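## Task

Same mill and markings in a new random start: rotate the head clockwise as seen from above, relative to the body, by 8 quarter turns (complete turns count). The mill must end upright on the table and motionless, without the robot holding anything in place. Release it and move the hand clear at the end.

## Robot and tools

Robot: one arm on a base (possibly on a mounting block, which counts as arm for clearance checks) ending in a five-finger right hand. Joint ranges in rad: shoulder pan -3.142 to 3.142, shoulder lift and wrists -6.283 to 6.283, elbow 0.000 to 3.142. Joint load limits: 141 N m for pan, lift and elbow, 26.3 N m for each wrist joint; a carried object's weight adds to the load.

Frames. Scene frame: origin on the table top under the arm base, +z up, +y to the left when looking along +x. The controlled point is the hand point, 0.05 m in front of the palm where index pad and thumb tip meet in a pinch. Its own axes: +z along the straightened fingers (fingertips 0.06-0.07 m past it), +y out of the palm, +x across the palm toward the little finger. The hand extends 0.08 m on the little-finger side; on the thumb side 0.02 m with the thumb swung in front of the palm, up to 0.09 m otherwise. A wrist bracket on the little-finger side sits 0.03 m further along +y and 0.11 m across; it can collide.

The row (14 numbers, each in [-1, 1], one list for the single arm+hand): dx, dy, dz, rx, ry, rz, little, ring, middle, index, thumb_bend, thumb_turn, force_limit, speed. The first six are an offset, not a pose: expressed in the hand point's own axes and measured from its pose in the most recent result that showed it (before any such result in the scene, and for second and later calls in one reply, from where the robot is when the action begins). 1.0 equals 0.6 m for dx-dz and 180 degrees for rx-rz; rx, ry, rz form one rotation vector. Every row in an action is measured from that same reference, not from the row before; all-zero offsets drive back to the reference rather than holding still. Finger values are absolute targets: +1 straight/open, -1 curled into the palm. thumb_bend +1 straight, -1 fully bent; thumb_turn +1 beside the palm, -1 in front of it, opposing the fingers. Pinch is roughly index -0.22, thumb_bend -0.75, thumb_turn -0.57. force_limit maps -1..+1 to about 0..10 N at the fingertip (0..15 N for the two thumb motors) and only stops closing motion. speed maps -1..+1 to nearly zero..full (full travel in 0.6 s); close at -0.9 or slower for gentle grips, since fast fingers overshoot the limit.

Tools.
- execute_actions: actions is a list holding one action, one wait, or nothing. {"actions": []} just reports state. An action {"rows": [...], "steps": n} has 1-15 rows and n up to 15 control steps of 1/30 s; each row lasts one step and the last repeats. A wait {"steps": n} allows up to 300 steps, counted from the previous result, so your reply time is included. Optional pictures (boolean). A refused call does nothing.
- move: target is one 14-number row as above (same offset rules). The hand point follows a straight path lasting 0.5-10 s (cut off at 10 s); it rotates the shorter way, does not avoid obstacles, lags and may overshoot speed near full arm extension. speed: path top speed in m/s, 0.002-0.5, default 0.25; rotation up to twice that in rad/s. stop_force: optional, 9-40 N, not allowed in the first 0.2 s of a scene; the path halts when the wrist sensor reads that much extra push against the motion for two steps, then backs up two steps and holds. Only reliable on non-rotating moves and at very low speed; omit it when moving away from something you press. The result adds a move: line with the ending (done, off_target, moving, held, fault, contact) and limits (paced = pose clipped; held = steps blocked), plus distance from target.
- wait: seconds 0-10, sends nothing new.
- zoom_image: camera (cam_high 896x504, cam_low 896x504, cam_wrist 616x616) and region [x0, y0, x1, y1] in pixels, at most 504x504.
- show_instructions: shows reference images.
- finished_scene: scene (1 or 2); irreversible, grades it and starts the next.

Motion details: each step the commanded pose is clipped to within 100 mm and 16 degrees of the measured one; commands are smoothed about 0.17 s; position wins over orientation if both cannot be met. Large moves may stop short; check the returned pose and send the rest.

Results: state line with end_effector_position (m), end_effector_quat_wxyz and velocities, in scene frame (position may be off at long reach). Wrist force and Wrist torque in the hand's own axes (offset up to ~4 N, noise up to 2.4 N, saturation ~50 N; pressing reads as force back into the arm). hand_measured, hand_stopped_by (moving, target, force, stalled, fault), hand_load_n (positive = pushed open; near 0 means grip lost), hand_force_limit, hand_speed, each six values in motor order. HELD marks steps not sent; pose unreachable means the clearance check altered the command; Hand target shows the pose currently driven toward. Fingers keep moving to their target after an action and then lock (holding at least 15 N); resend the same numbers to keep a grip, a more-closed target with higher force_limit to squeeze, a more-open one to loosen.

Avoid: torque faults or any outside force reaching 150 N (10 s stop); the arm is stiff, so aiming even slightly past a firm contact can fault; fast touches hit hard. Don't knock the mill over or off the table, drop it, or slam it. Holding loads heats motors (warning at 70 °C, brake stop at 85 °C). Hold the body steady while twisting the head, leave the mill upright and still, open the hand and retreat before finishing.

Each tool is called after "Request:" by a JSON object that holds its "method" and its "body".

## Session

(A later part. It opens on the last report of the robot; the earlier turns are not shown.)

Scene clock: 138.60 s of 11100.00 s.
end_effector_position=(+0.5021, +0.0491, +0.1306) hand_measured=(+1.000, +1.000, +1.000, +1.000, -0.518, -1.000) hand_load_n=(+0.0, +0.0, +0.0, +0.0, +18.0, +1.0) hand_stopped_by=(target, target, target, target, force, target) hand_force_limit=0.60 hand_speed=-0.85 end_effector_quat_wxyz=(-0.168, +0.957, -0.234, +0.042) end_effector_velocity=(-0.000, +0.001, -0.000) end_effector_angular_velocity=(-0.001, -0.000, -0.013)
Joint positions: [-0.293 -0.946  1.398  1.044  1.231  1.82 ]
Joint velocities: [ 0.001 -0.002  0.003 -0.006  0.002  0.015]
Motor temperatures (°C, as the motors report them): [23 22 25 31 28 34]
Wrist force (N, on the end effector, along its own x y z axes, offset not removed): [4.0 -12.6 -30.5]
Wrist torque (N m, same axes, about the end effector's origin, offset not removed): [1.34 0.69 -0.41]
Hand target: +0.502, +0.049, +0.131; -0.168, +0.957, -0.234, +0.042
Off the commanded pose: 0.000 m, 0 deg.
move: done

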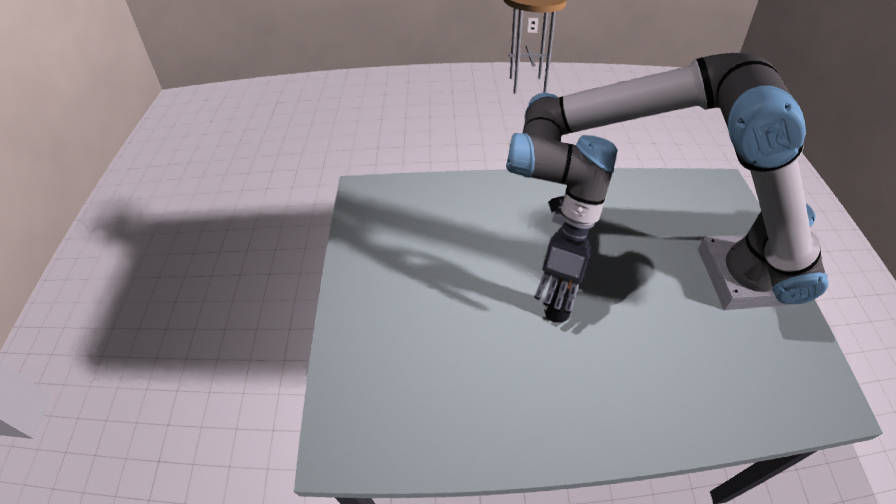

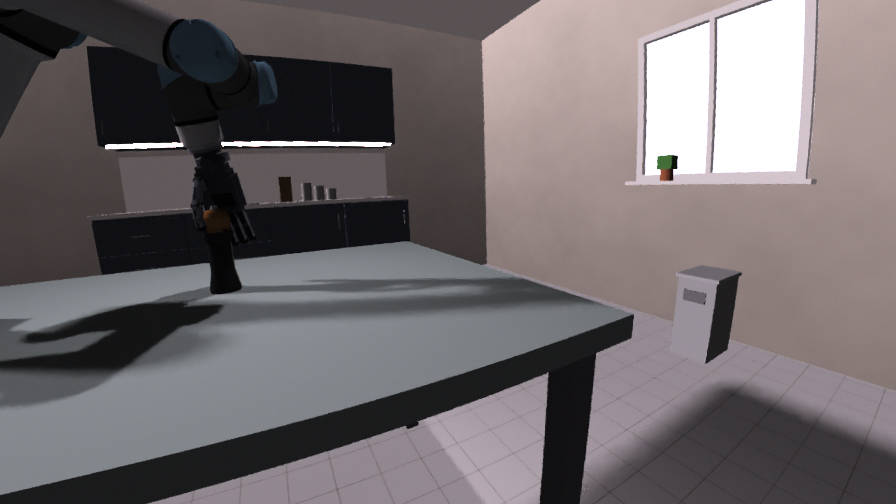

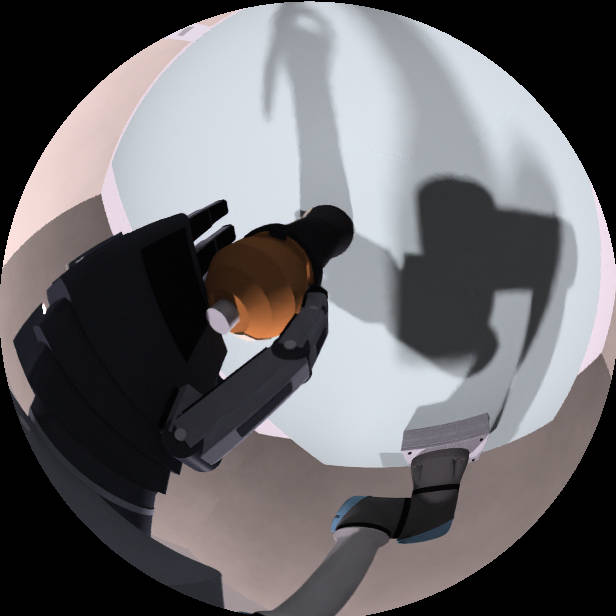

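About 555°. Press slightly more.

Request:
{"method": "move", "body": {"target": [-0.0115,-0.0190,0.0078,0,0.0565,0.1568,1,1,1,1,-1,-1,0.6,-0.85], "speed": 0.2}}

Request:
{"method": "move", "body": {"target": [-0.0122,-0.0199,0.0072,0,0.0565,0.1568,1,1,1,1,-1,-1,0.6,-0.85], "speed": 0.2}}

Request:
{"method": "move", "body": {"target": [-0.0122,-0.0199,0.0072,0,0.0565,0.1568,1,1,1,1,-1,-1,0.6,-0.85], "speed": 0.2}}

Scene clock: 141.90 s of 11100.00 s.
end_effector_position=(+0.5016, +0.0631, +0.1301) hand_measured=(+1.000, +1.000, +1.000, +1.000, -0.518, -1.000) hand_load_n=(+0.0, +0.0, +0.0, +0.0, +17.5, +1.5) hand_stopped_by=(target, target, target, target, force, target) hand_force_limit=0.60 hand_speed=-0.85 end_effector_quat_wxyz=(-0.152, +0.864, -0.472, +0.083) end_effector_velocity=(-0.001, +0.001, +0.000) end_effector_angular_velocity=(-0.000, +0.002, -0.019)
Joint positions: [-0.279 -1.015  1.469  0.88   1.321  2.372]
Joint velocities: [ 0.002 -0.003  0.004 -0.004  0.006  0.02 ]
Motor temperatures (°C, as the motors report them): [23 22 25 31 28 34]
Wrist force (N, on the end effector, along its own x y z axes, offset not removed): [0.5 -24.9 -43.7]
Wrist torque (N m, same axes, about the end effector's origin, offset not removed): [1.52 1.17 -0.98]
Hand target: +0.502, +0.063, +0.130; -0.152, +0.864, -0.473, +0.084
Off the commanded pose: 0.000 m, 0 deg.
move: done

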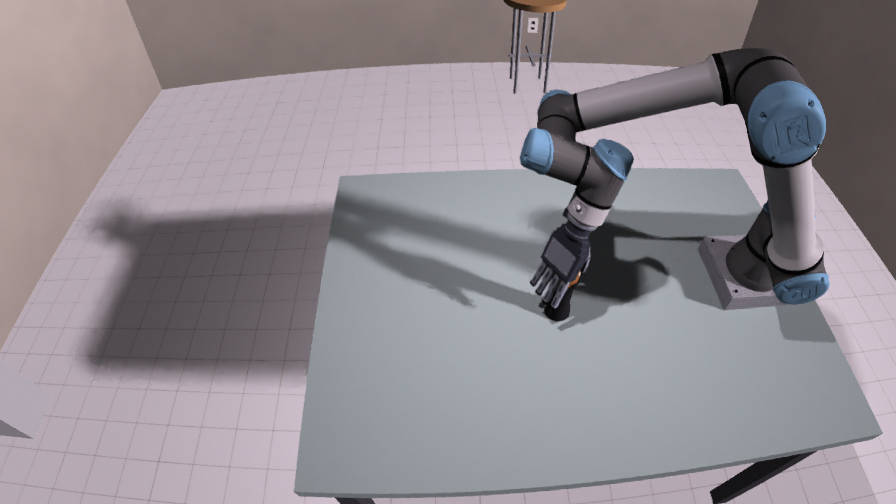

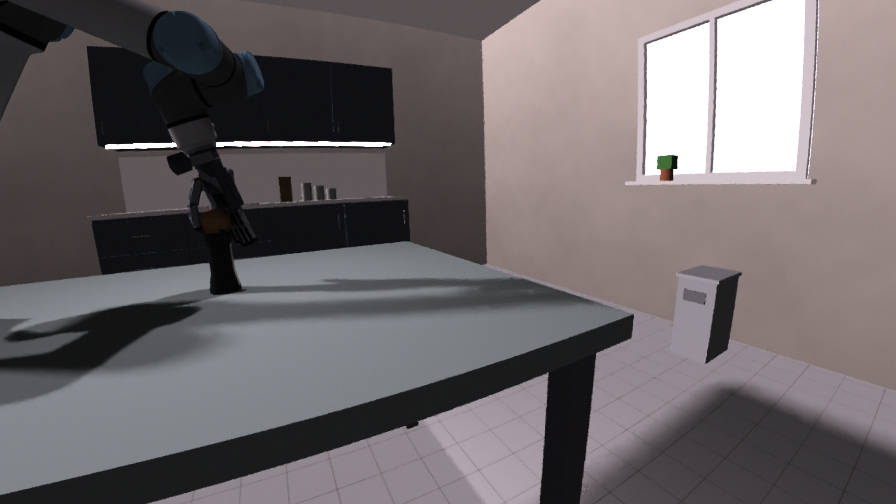

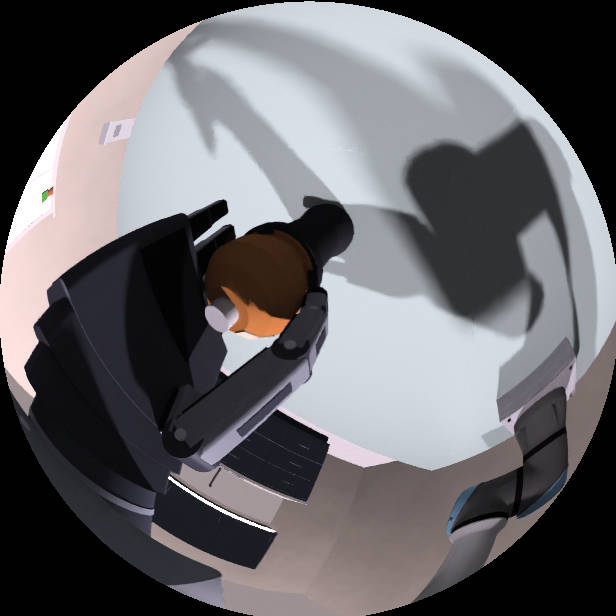

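Scene clock: 143.70 s of 11100.00 s.
end_effector_position=(+0.5083, +0.0761, +0.1301) hand_measured=(+1.000, +1.000, +1.000, +1.000, -0.518, -1.000) hand_load_n=(+0.0, +0.0, +0.0, +0.0, +14.0, +3.5) hand_stopped_by=(target, target, target, target, force, target) hand_force_limit=0.60 hand_speed=-0.85 end_effector_quat_wxyz=(-0.126, +0.713, -0.679, +0.119) end_effector_velocity=(+0.000, +0.001, -0.000) end_effector_angular_velocity=(-0.000, +0.001, -0.017)
Joint positions: [-0.24  -1.055  1.508  0.79   1.486  2.916]
Joint velocities: [ 0.003 -0.     0.001 -0.001  0.007  0.019]
Motor temperatures (°C, as the motors report them): [23 22 25 31 28 34]
Wrist force (N, on the end effector, along its own x y z axes, offset not removed): [-2.4 -18.9 -33.1]
Wrist torque (N m, same axes, about the end effector's origin, offset not removed): [1.32 0.93 -0.85]
Hand target: +0.508, +0.076, +0.130; -0.126, +0.713, -0.680, +0.119
Off the commanded pose: 0.000 m, 0 deg.
move: done

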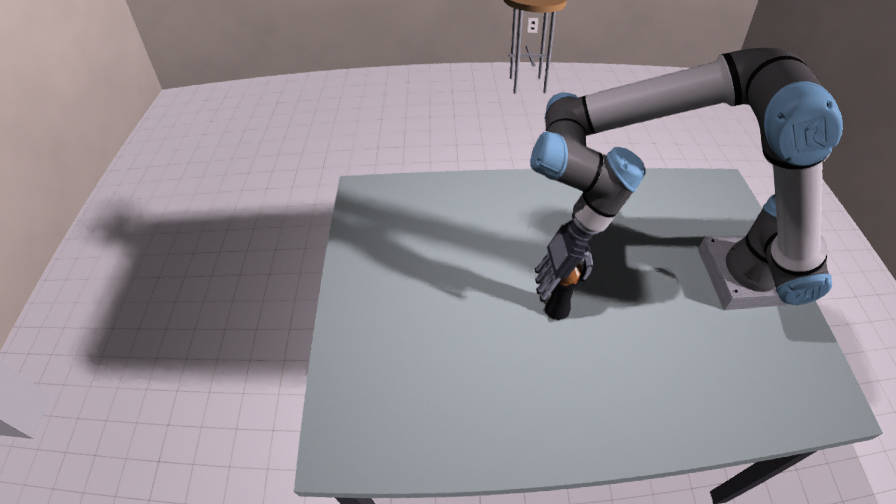

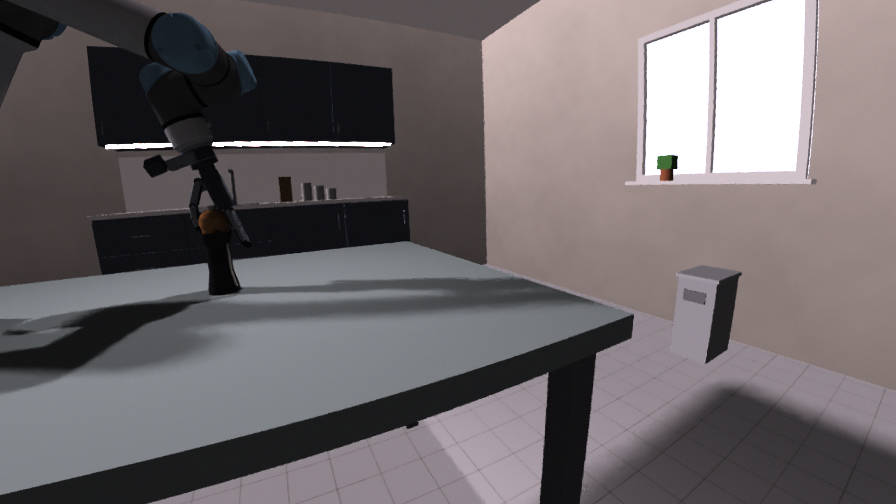

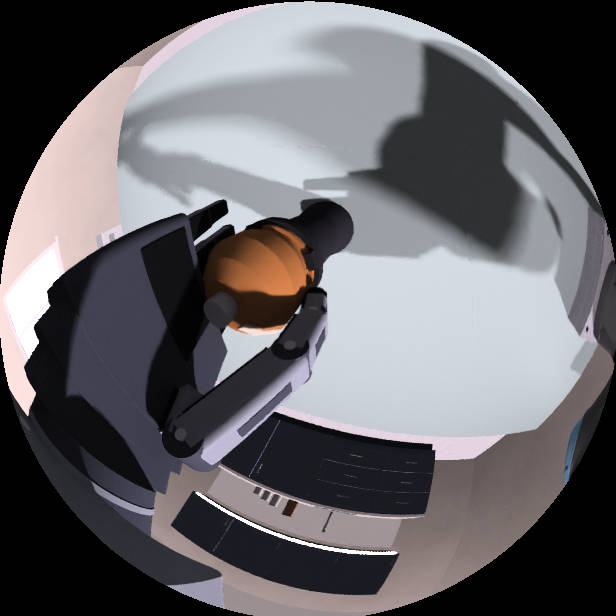

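Scene clock: 145.53 s of 11100.00 s.
end_effector_position=(+0.5206, +0.0840, +0.1301) hand_measured=(+1.000, +1.000, +1.000, +1.000, -0.520, -1.000) hand_load_n=(+0.0, +0.0, +0.0, +0.0, +8.0, +2.5) hand_stopped_by=(target, target, target, target, force, target) hand_force_limit=0.60 hand_speed=-0.85 end_effector_quat_wxyz=(+0.091, -0.514, +0.840, -0.147) end_effector_velocity=(-0.000, +0.000, -0.000) end_effector_angular_velocity=(-0.000, +0.003, -0.014)
Joint positions: [-0.186 -1.048  1.499  0.801  1.678  3.459]
Joint velocities: [ 0.002  0.001 -0.001  0.004  0.006  0.015]
Motor temperatures (°C, as the motors report them): [23 22 25 31 28 34]
Wrist force (N, on the end effector, along its own x y z axes, offset not removed): [-4.7 -19.9 -34.3]
Wrist torque (N m, same axes, about the end effector's origin, offset not removed): [1.40 1.18 -1.00]
Hand target: +0.521, +0.084, +0.130; +0.091, -0.513, +0.841, -0.147
Off the commanded pose: 0.000 m, 0 deg.
move: done

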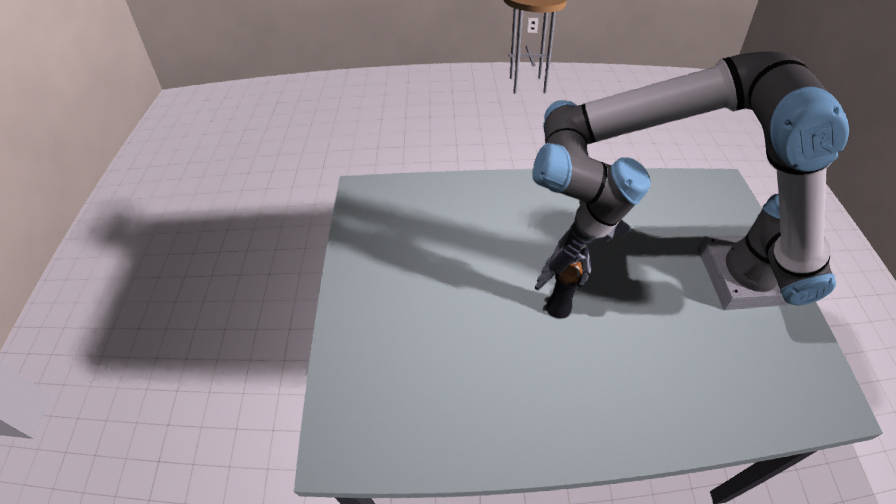

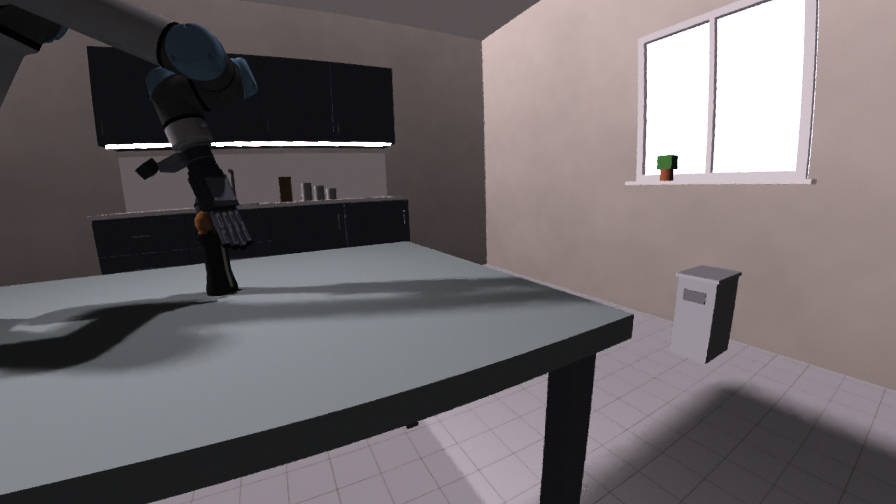

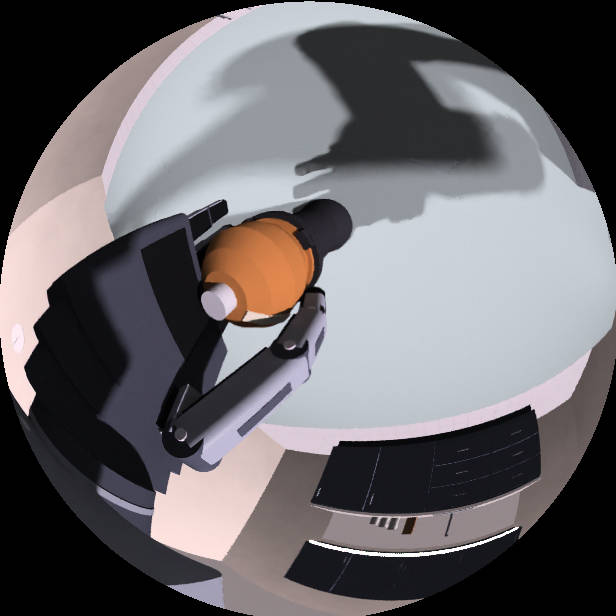

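Request:
{"method": "move", "body": {"target": [0,-0.006,-0.009,0,0,0,1,1,1,1,0.2,-1,0.6,-0.3], "speed": 0.015}}

Request:
{"method": "move", "body": {"target": [0.011,0,0,0,0,0,1,1,1,1,0.2,-1,0.6,-0.3], "speed": 0.015}}

Scene clock: 148.20 s of 11100.00 s.
end_effector_position=(+0.5220, +0.0833, +0.1364) hand_measured=(+1.000, +1.000, +1.000, +1.000, +0.200, -1.000) hand_load_n=(+0.0, +0.0, +0.0, +0.0, +0.0, +0.0) hand_stopped_by=(target, target, target, target, target, target) hand_force_limit=0.60 hand_speed=-0.30 end_effector_quat_wxyz=(+0.091, -0.514, +0.840, -0.147) end_effector_velocity=(-0.001, -0.000, +0.000) end_effector_angular_velocity=(-0.000, +0.002, -0.001)
Joint positions: [-0.188 -1.051  1.487  0.816  1.677  3.458]
Joint velocities: [-0.    -0.    -0.     0.002  0.001  0.001]
Motor temperatures (°C, as the motors report them): [23 22 25 31 28 34]
Wrist force (N, on the end effector, along its own x y z axes, offset not removed): [-2.8 1.6 3.2]
Wrist torque (N m, same axes, about the end effector's origin, offset not removed): [0.10 0.19 -0.14]
Hand target: +0.522, +0.083, +0.136; +0.091, -0.514, +0.840, -0.147
Off the commanded pose: 0.000 m, 0 deg.
move: done

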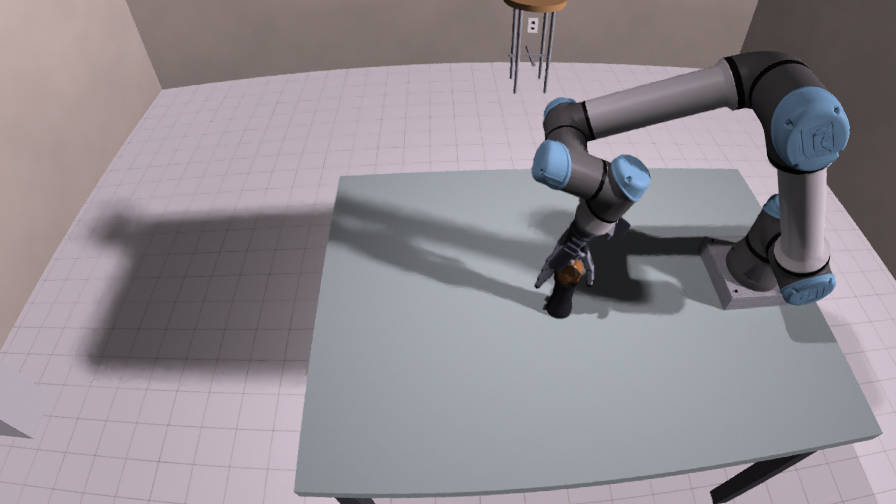

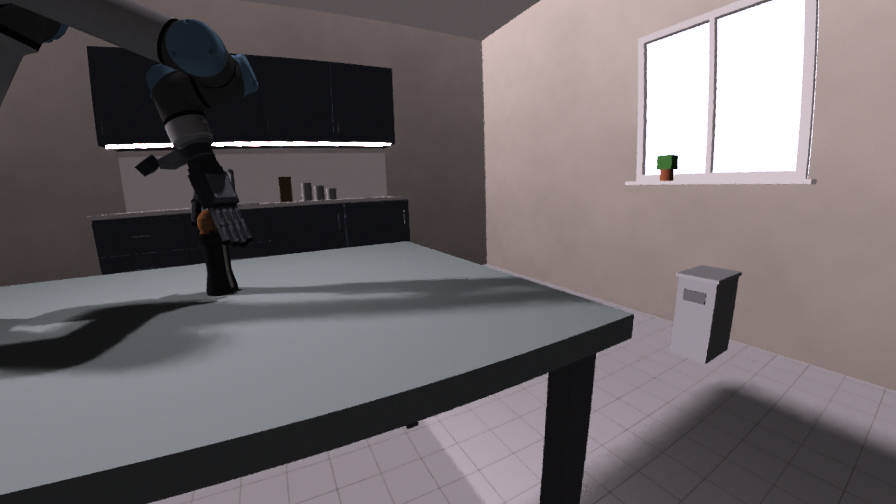

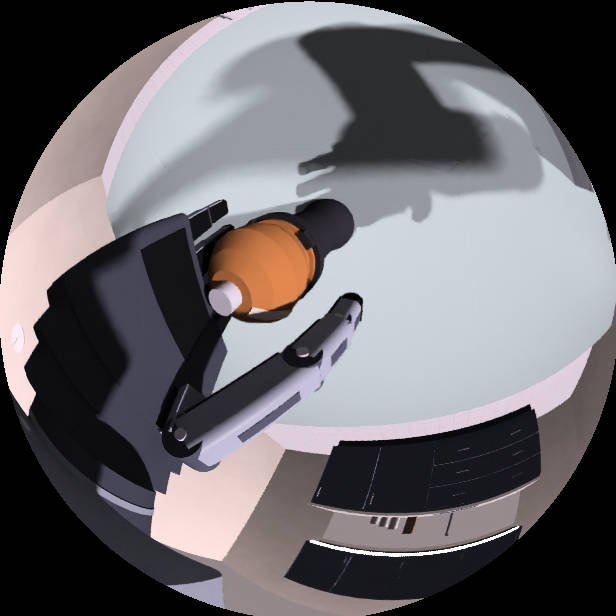

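Scene clock: 148.93 s of 11100.00 s.
end_effector_position=(+0.5191, +0.0777, +0.1364) hand_measured=(+1.000, +1.000, +1.000, +1.000, +0.200, -1.000) hand_load_n=(+0.0, +0.0, +0.0, +0.0, +0.0, +0.0) hand_stopped_by=(target, target, target, target, target, target) hand_force_limit=0.60 hand_speed=-0.30 end_effector_quat_wxyz=(+0.091, -0.514, +0.840, -0.147) end_effector_velocity=(-0.001, -0.002, -0.000) end_effector_angular_velocity=(-0.000, -0.001, +0.001)
Joint positions: [-0.2   -1.059  1.499  0.811  1.673  3.446]
Joint velocities: [-0.005 -0.004  0.006 -0.003 -0.002 -0.006]
Motor temperatures (°C, as the motors report them): [23 22 25 31 28 34]
Wrist force (N, on the end effector, along its own x y z axes, offset not removed): [-1.7 2.9 3.1]
Wrist torque (N m, same axes, about the end effector's origin, offset not removed): [0.35 0.01 -0.06]
Hand target: +0.519, +0.077, +0.136; +0.091, -0.514, +0.840, -0.147
Off the commanded pose: 0.000 m, 0 deg.
move: done

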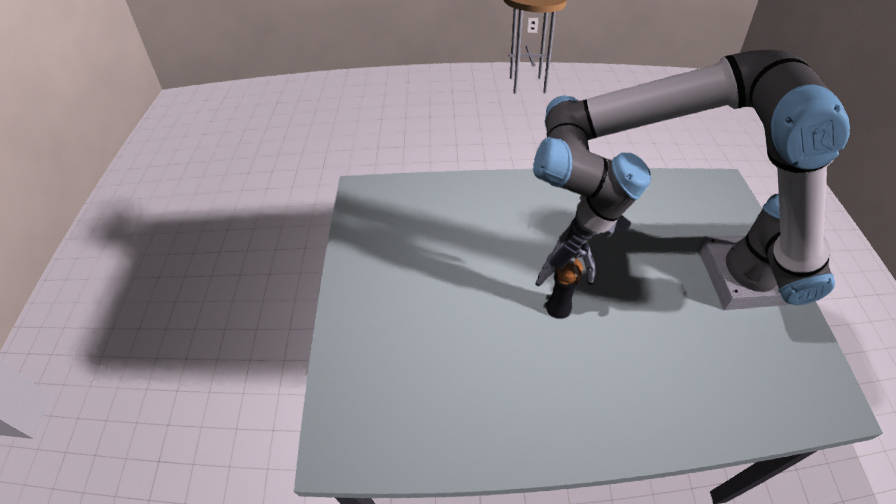

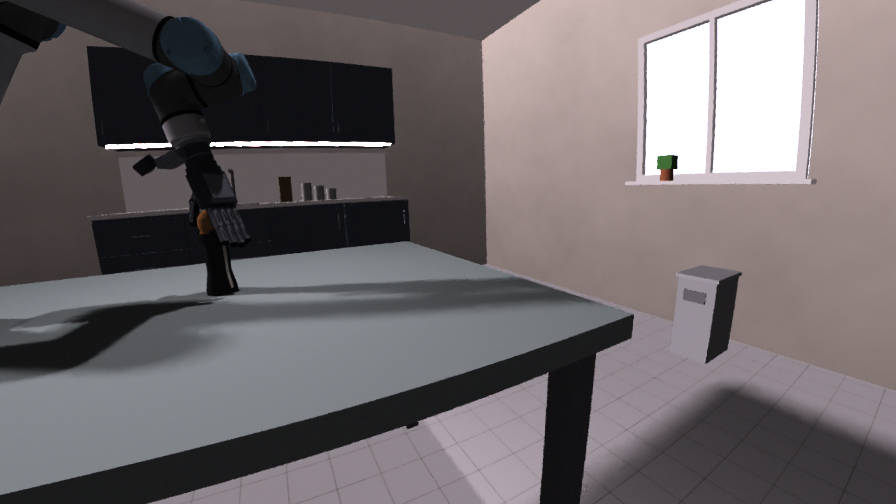

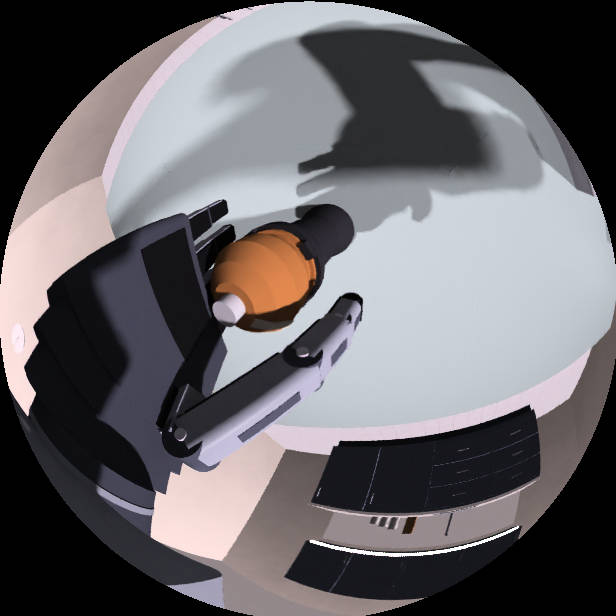

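Request:
{"method": "move", "body": {"target": [0.004,-0.0047,0.0017,0,0,0,1,1,1,1,1,-1,0.6,0], "speed": 0.02}}

Request:
{"method": "move", "body": {"target": [0.0282,0.01505,-0.0054,0,-0.0848,-0.2352,1,1,1,1,1,-1,0.6,0], "speed": 0.45}}

Request:
{"method": "move", "body": {"target": [0.0282,0.01505,-0.0054,0,-0.0848,-0.2352,1,1,1,1,1,-1,0.6,0], "speed": 0.45}}

Request:
{"method": "move", "body": {"target": [0.0282,0.01505,-0.0054,0,-0.0848,-0.2352,1,1,1,1,1,-1,0.6,0], "speed": 0.45}}

Scene clock: 157.93 s of 11100.00 s.
end_effector_position=(+0.5207, +0.0742, +0.1364) hand_measured=(+1.000, +1.000, +1.000, +1.000, +1.000, -1.000) hand_load_n=(+0.0, +0.0, +0.0, +0.0, +0.0, +0.0) hand_stopped_by=(target, target, target, target, target, target) hand_force_limit=0.60 hand_speed=0.00 end_effector_quat_wxyz=(+0.091, -0.514, +0.840, -0.147) end_effector_velocity=(+0.000, +0.000, +0.000) end_effector_angular_velocity=(+0.000, -0.000, +0.000)
Joint positions: [-0.207 -1.057  1.495  0.811  1.671  3.44 ]
Joint velocities: [ 0.     0.    -0.002  0.001 -0.    -0.   ]
Motor temperatures (°C, as the motors report them): [23 22 25 31 28 34]
Wrist force (N, on the end effector, along its own x y z axes, offset not removed): [-2.8 2.8 2.0]
Wrist torque (N m, same axes, about the end effector's origin, offset not removed): [0.29 0.20 -0.16]
Hand target: +0.521, +0.074, +0.136; +0.091, -0.514, +0.840, -0.147
Off the commanded pose: 0.000 m, 0 deg.
After step 90, 4.97 s passed at rest.
move: done

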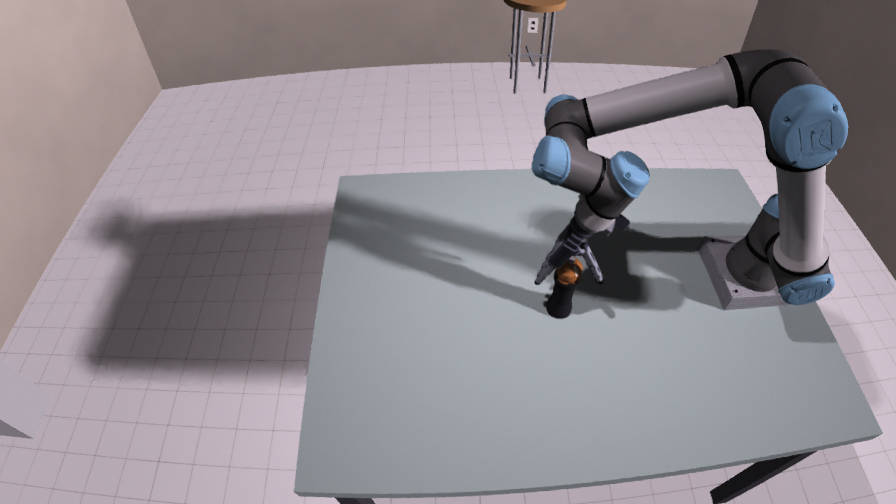

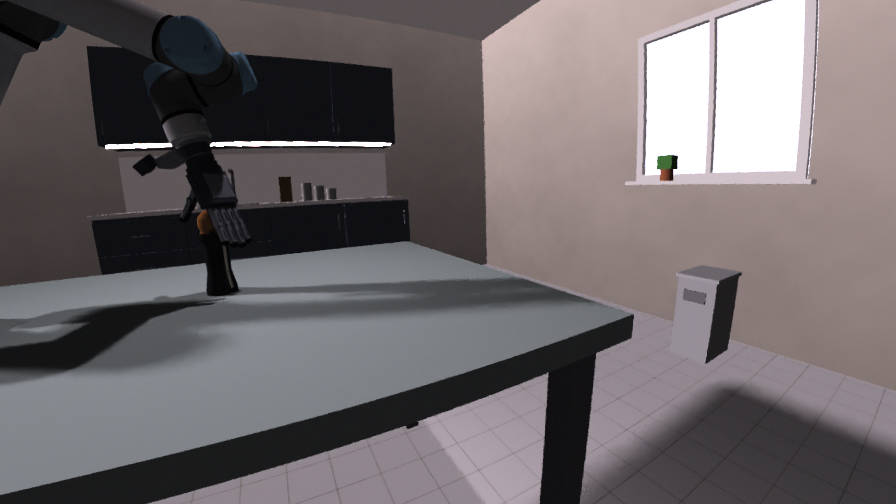

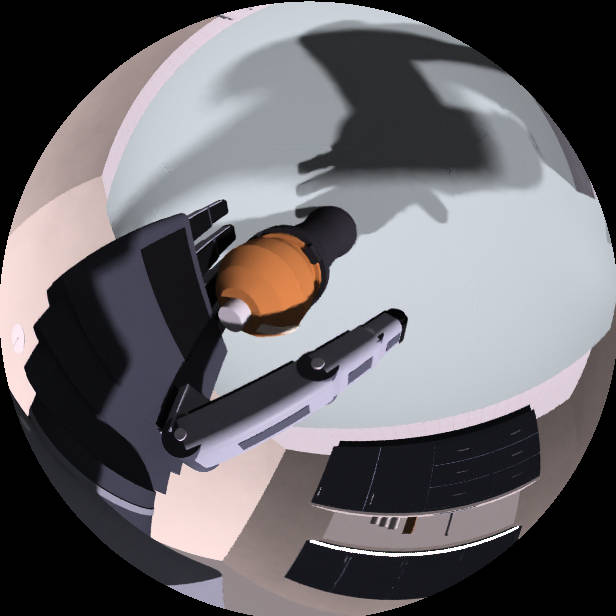

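Scene clock: 159.50 s of 11100.00 s.
end_effector_position=(+0.5045, +0.0635, +0.1364) hand_measured=(+1.000, +1.000, +1.000, +1.000, +1.000, -1.000) hand_load_n=(+0.0, +0.0, +0.0, +0.0, +0.0, +0.0) hand_stopped_by=(target, target, target, target, target, target) hand_force_limit=0.60 hand_speed=0.00 end_effector_quat_wxyz=(-0.141, +0.796, -0.580, +0.102) end_effector_velocity=(-0.000, -0.000, +0.000) end_effector_angular_velocity=(+0.001, +0.001, +0.016)
Joint positions: [-0.276 -1.046  1.487  0.839  1.392  2.631]
Joint velocities: [-0.002  0.002 -0.002  0.005 -0.006 -0.017]
Motor temperatures (°C, as the motors report them): [23 22 25 31 28 34]
Wrist force (N, on the end effector, along its own x y z axes, offset not removed): [-2.5 3.3 2.1]
Wrist torque (N m, same axes, about the end effector's origin, offset not removed): [0.39 0.23 -0.10]
Hand target: +0.504, +0.063, +0.136; -0.141, +0.796, -0.579, +0.102
Off the commanded pose: 0.000 m, 0 deg.
move: done

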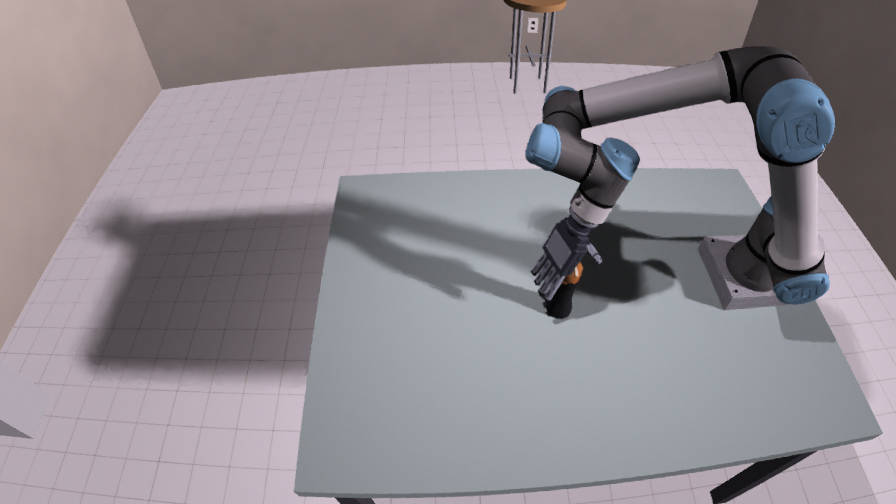

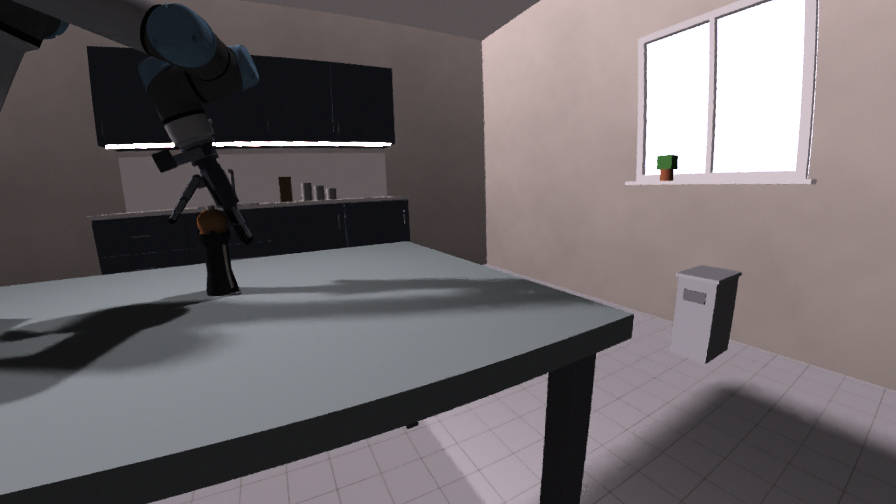

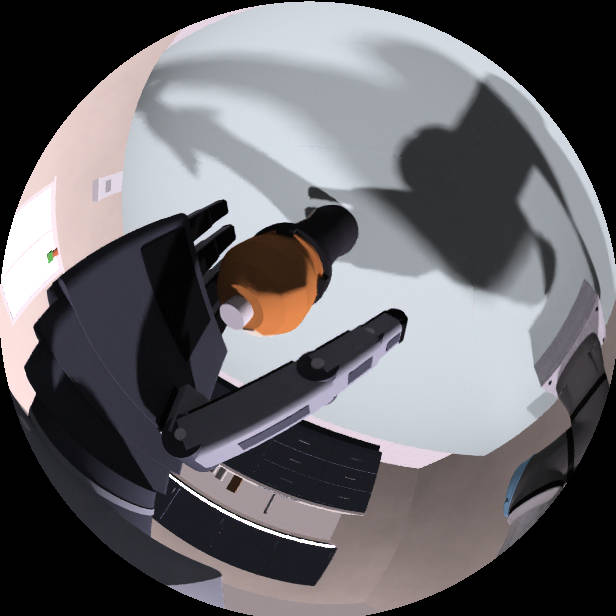

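Scene clock: 161.07 s of 11100.00 s.
end_effector_position=(+0.5006, +0.0445, +0.1364) hand_measured=(+1.000, +1.000, +1.000, +1.000, +1.000, -1.000) hand_load_n=(+0.0, +0.0, +0.0, +0.0, +0.0, +0.0) hand_stopped_by=(target, target, target, target, target, target) hand_force_limit=0.60 hand_speed=0.00 end_effector_quat_wxyz=(-0.168, +0.957, -0.232, +0.042) end_effector_velocity=(+0.000, -0.001, +0.000) end_effector_angular_velocity=(-0.001, -0.001, +0.017)
Joint positions: [-0.303 -0.955  1.398  1.057  1.23   1.807]
Joint velocities: [-0.     0.002 -0.003  0.006 -0.001 -0.018]
Motor temperatures (°C, as the motors report them): [23 22 25 31 28 34]
Wrist force (N, on the end effector, along its own x y z axes, offset not removed): [-1.5 2.9 1.0]
Wrist torque (N m, same axes, about the end effector's origin, offset not removed): [0.44 0.11 -0.13]
Hand target: +0.501, +0.044, +0.136; -0.168, +0.957, -0.231, +0.042
Off the commanded pose: 0.000 m, 0 deg.
move: done

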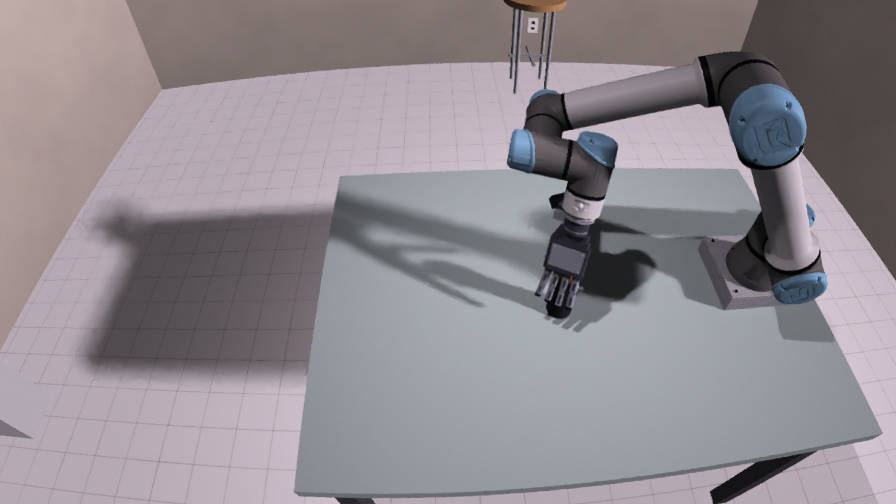

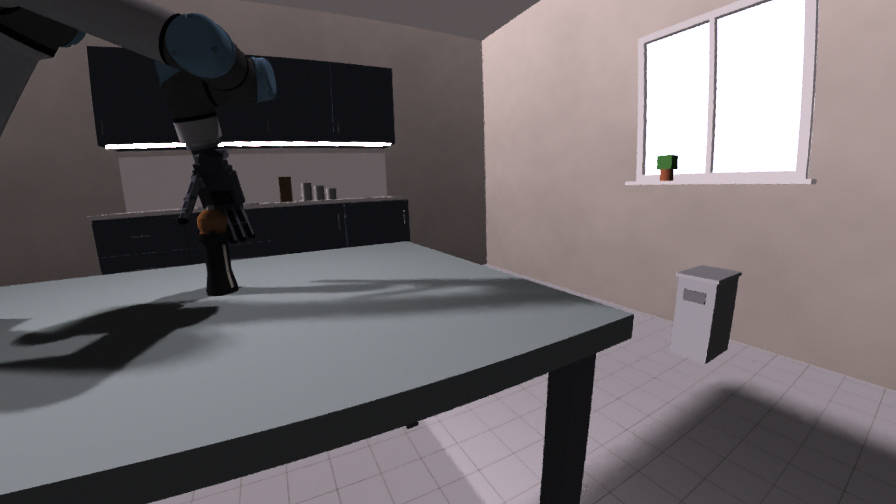

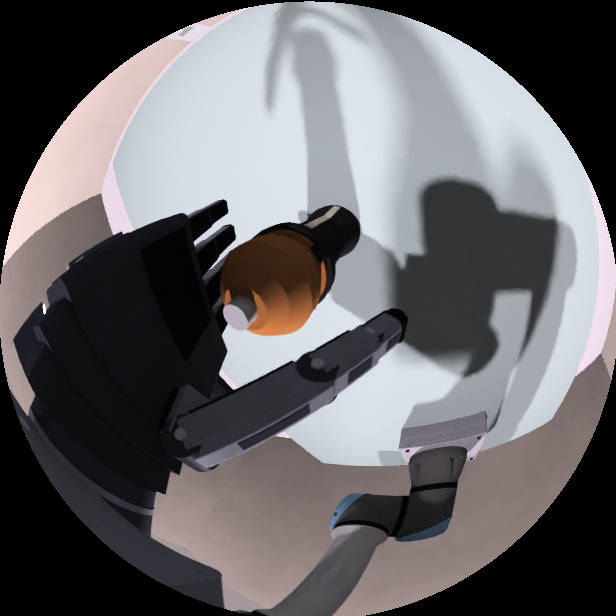

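Scene clock: 162.63 s of 11100.00 s.
end_effector_position=(+0.5113, +0.0283, +0.1364) hand_measured=(+1.000, +1.000, +1.000, +1.000, +1.000, -1.000) hand_load_n=(+0.0, +0.0, +0.0, +0.0, +0.0, +0.0) hand_stopped_by=(target, target, target, target, target, target) hand_force_limit=0.60 hand_speed=0.00 end_effector_quat_wxyz=(-0.171, +0.973, +0.151, -0.024) end_effector_velocity=(+0.000, -0.000, +0.000) end_effector_angular_velocity=(+0.002, -0.000, +0.014)
Joint positions: [-0.277 -0.854  1.297  1.319  1.27   1.008]
Joint velocities: [-0.     0.002 -0.002  0.005  0.001 -0.015]
Motor temperatures (°C, as the motors report them): [23 22 25 31 28 34]
Wrist force (N, on the end effector, along its own x y z axes, offset not removed): [-2.0 2.3 0.9]
Wrist torque (N m, same axes, about the end effector's origin, offset not removed): [0.34 0.17 -0.16]
Hand target: +0.511, +0.028, +0.136; -0.171, +0.973, +0.152, -0.025
Off the commanded pose: 0.000 m, 0 deg.
move: done

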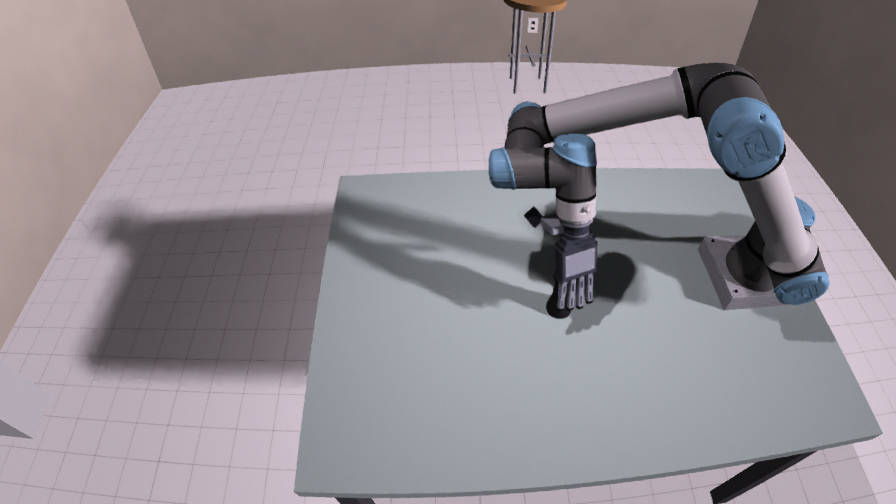

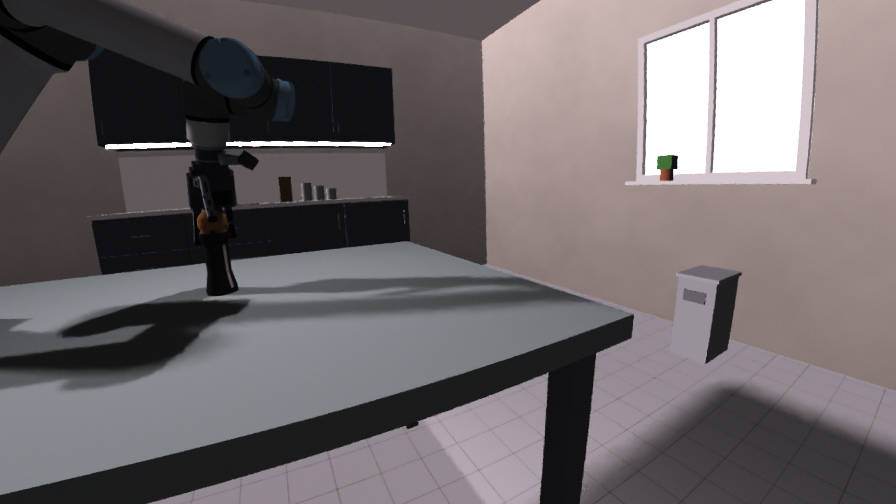

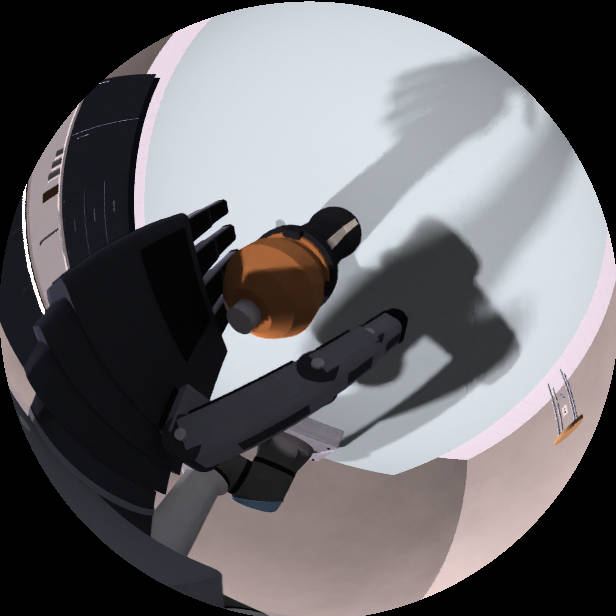

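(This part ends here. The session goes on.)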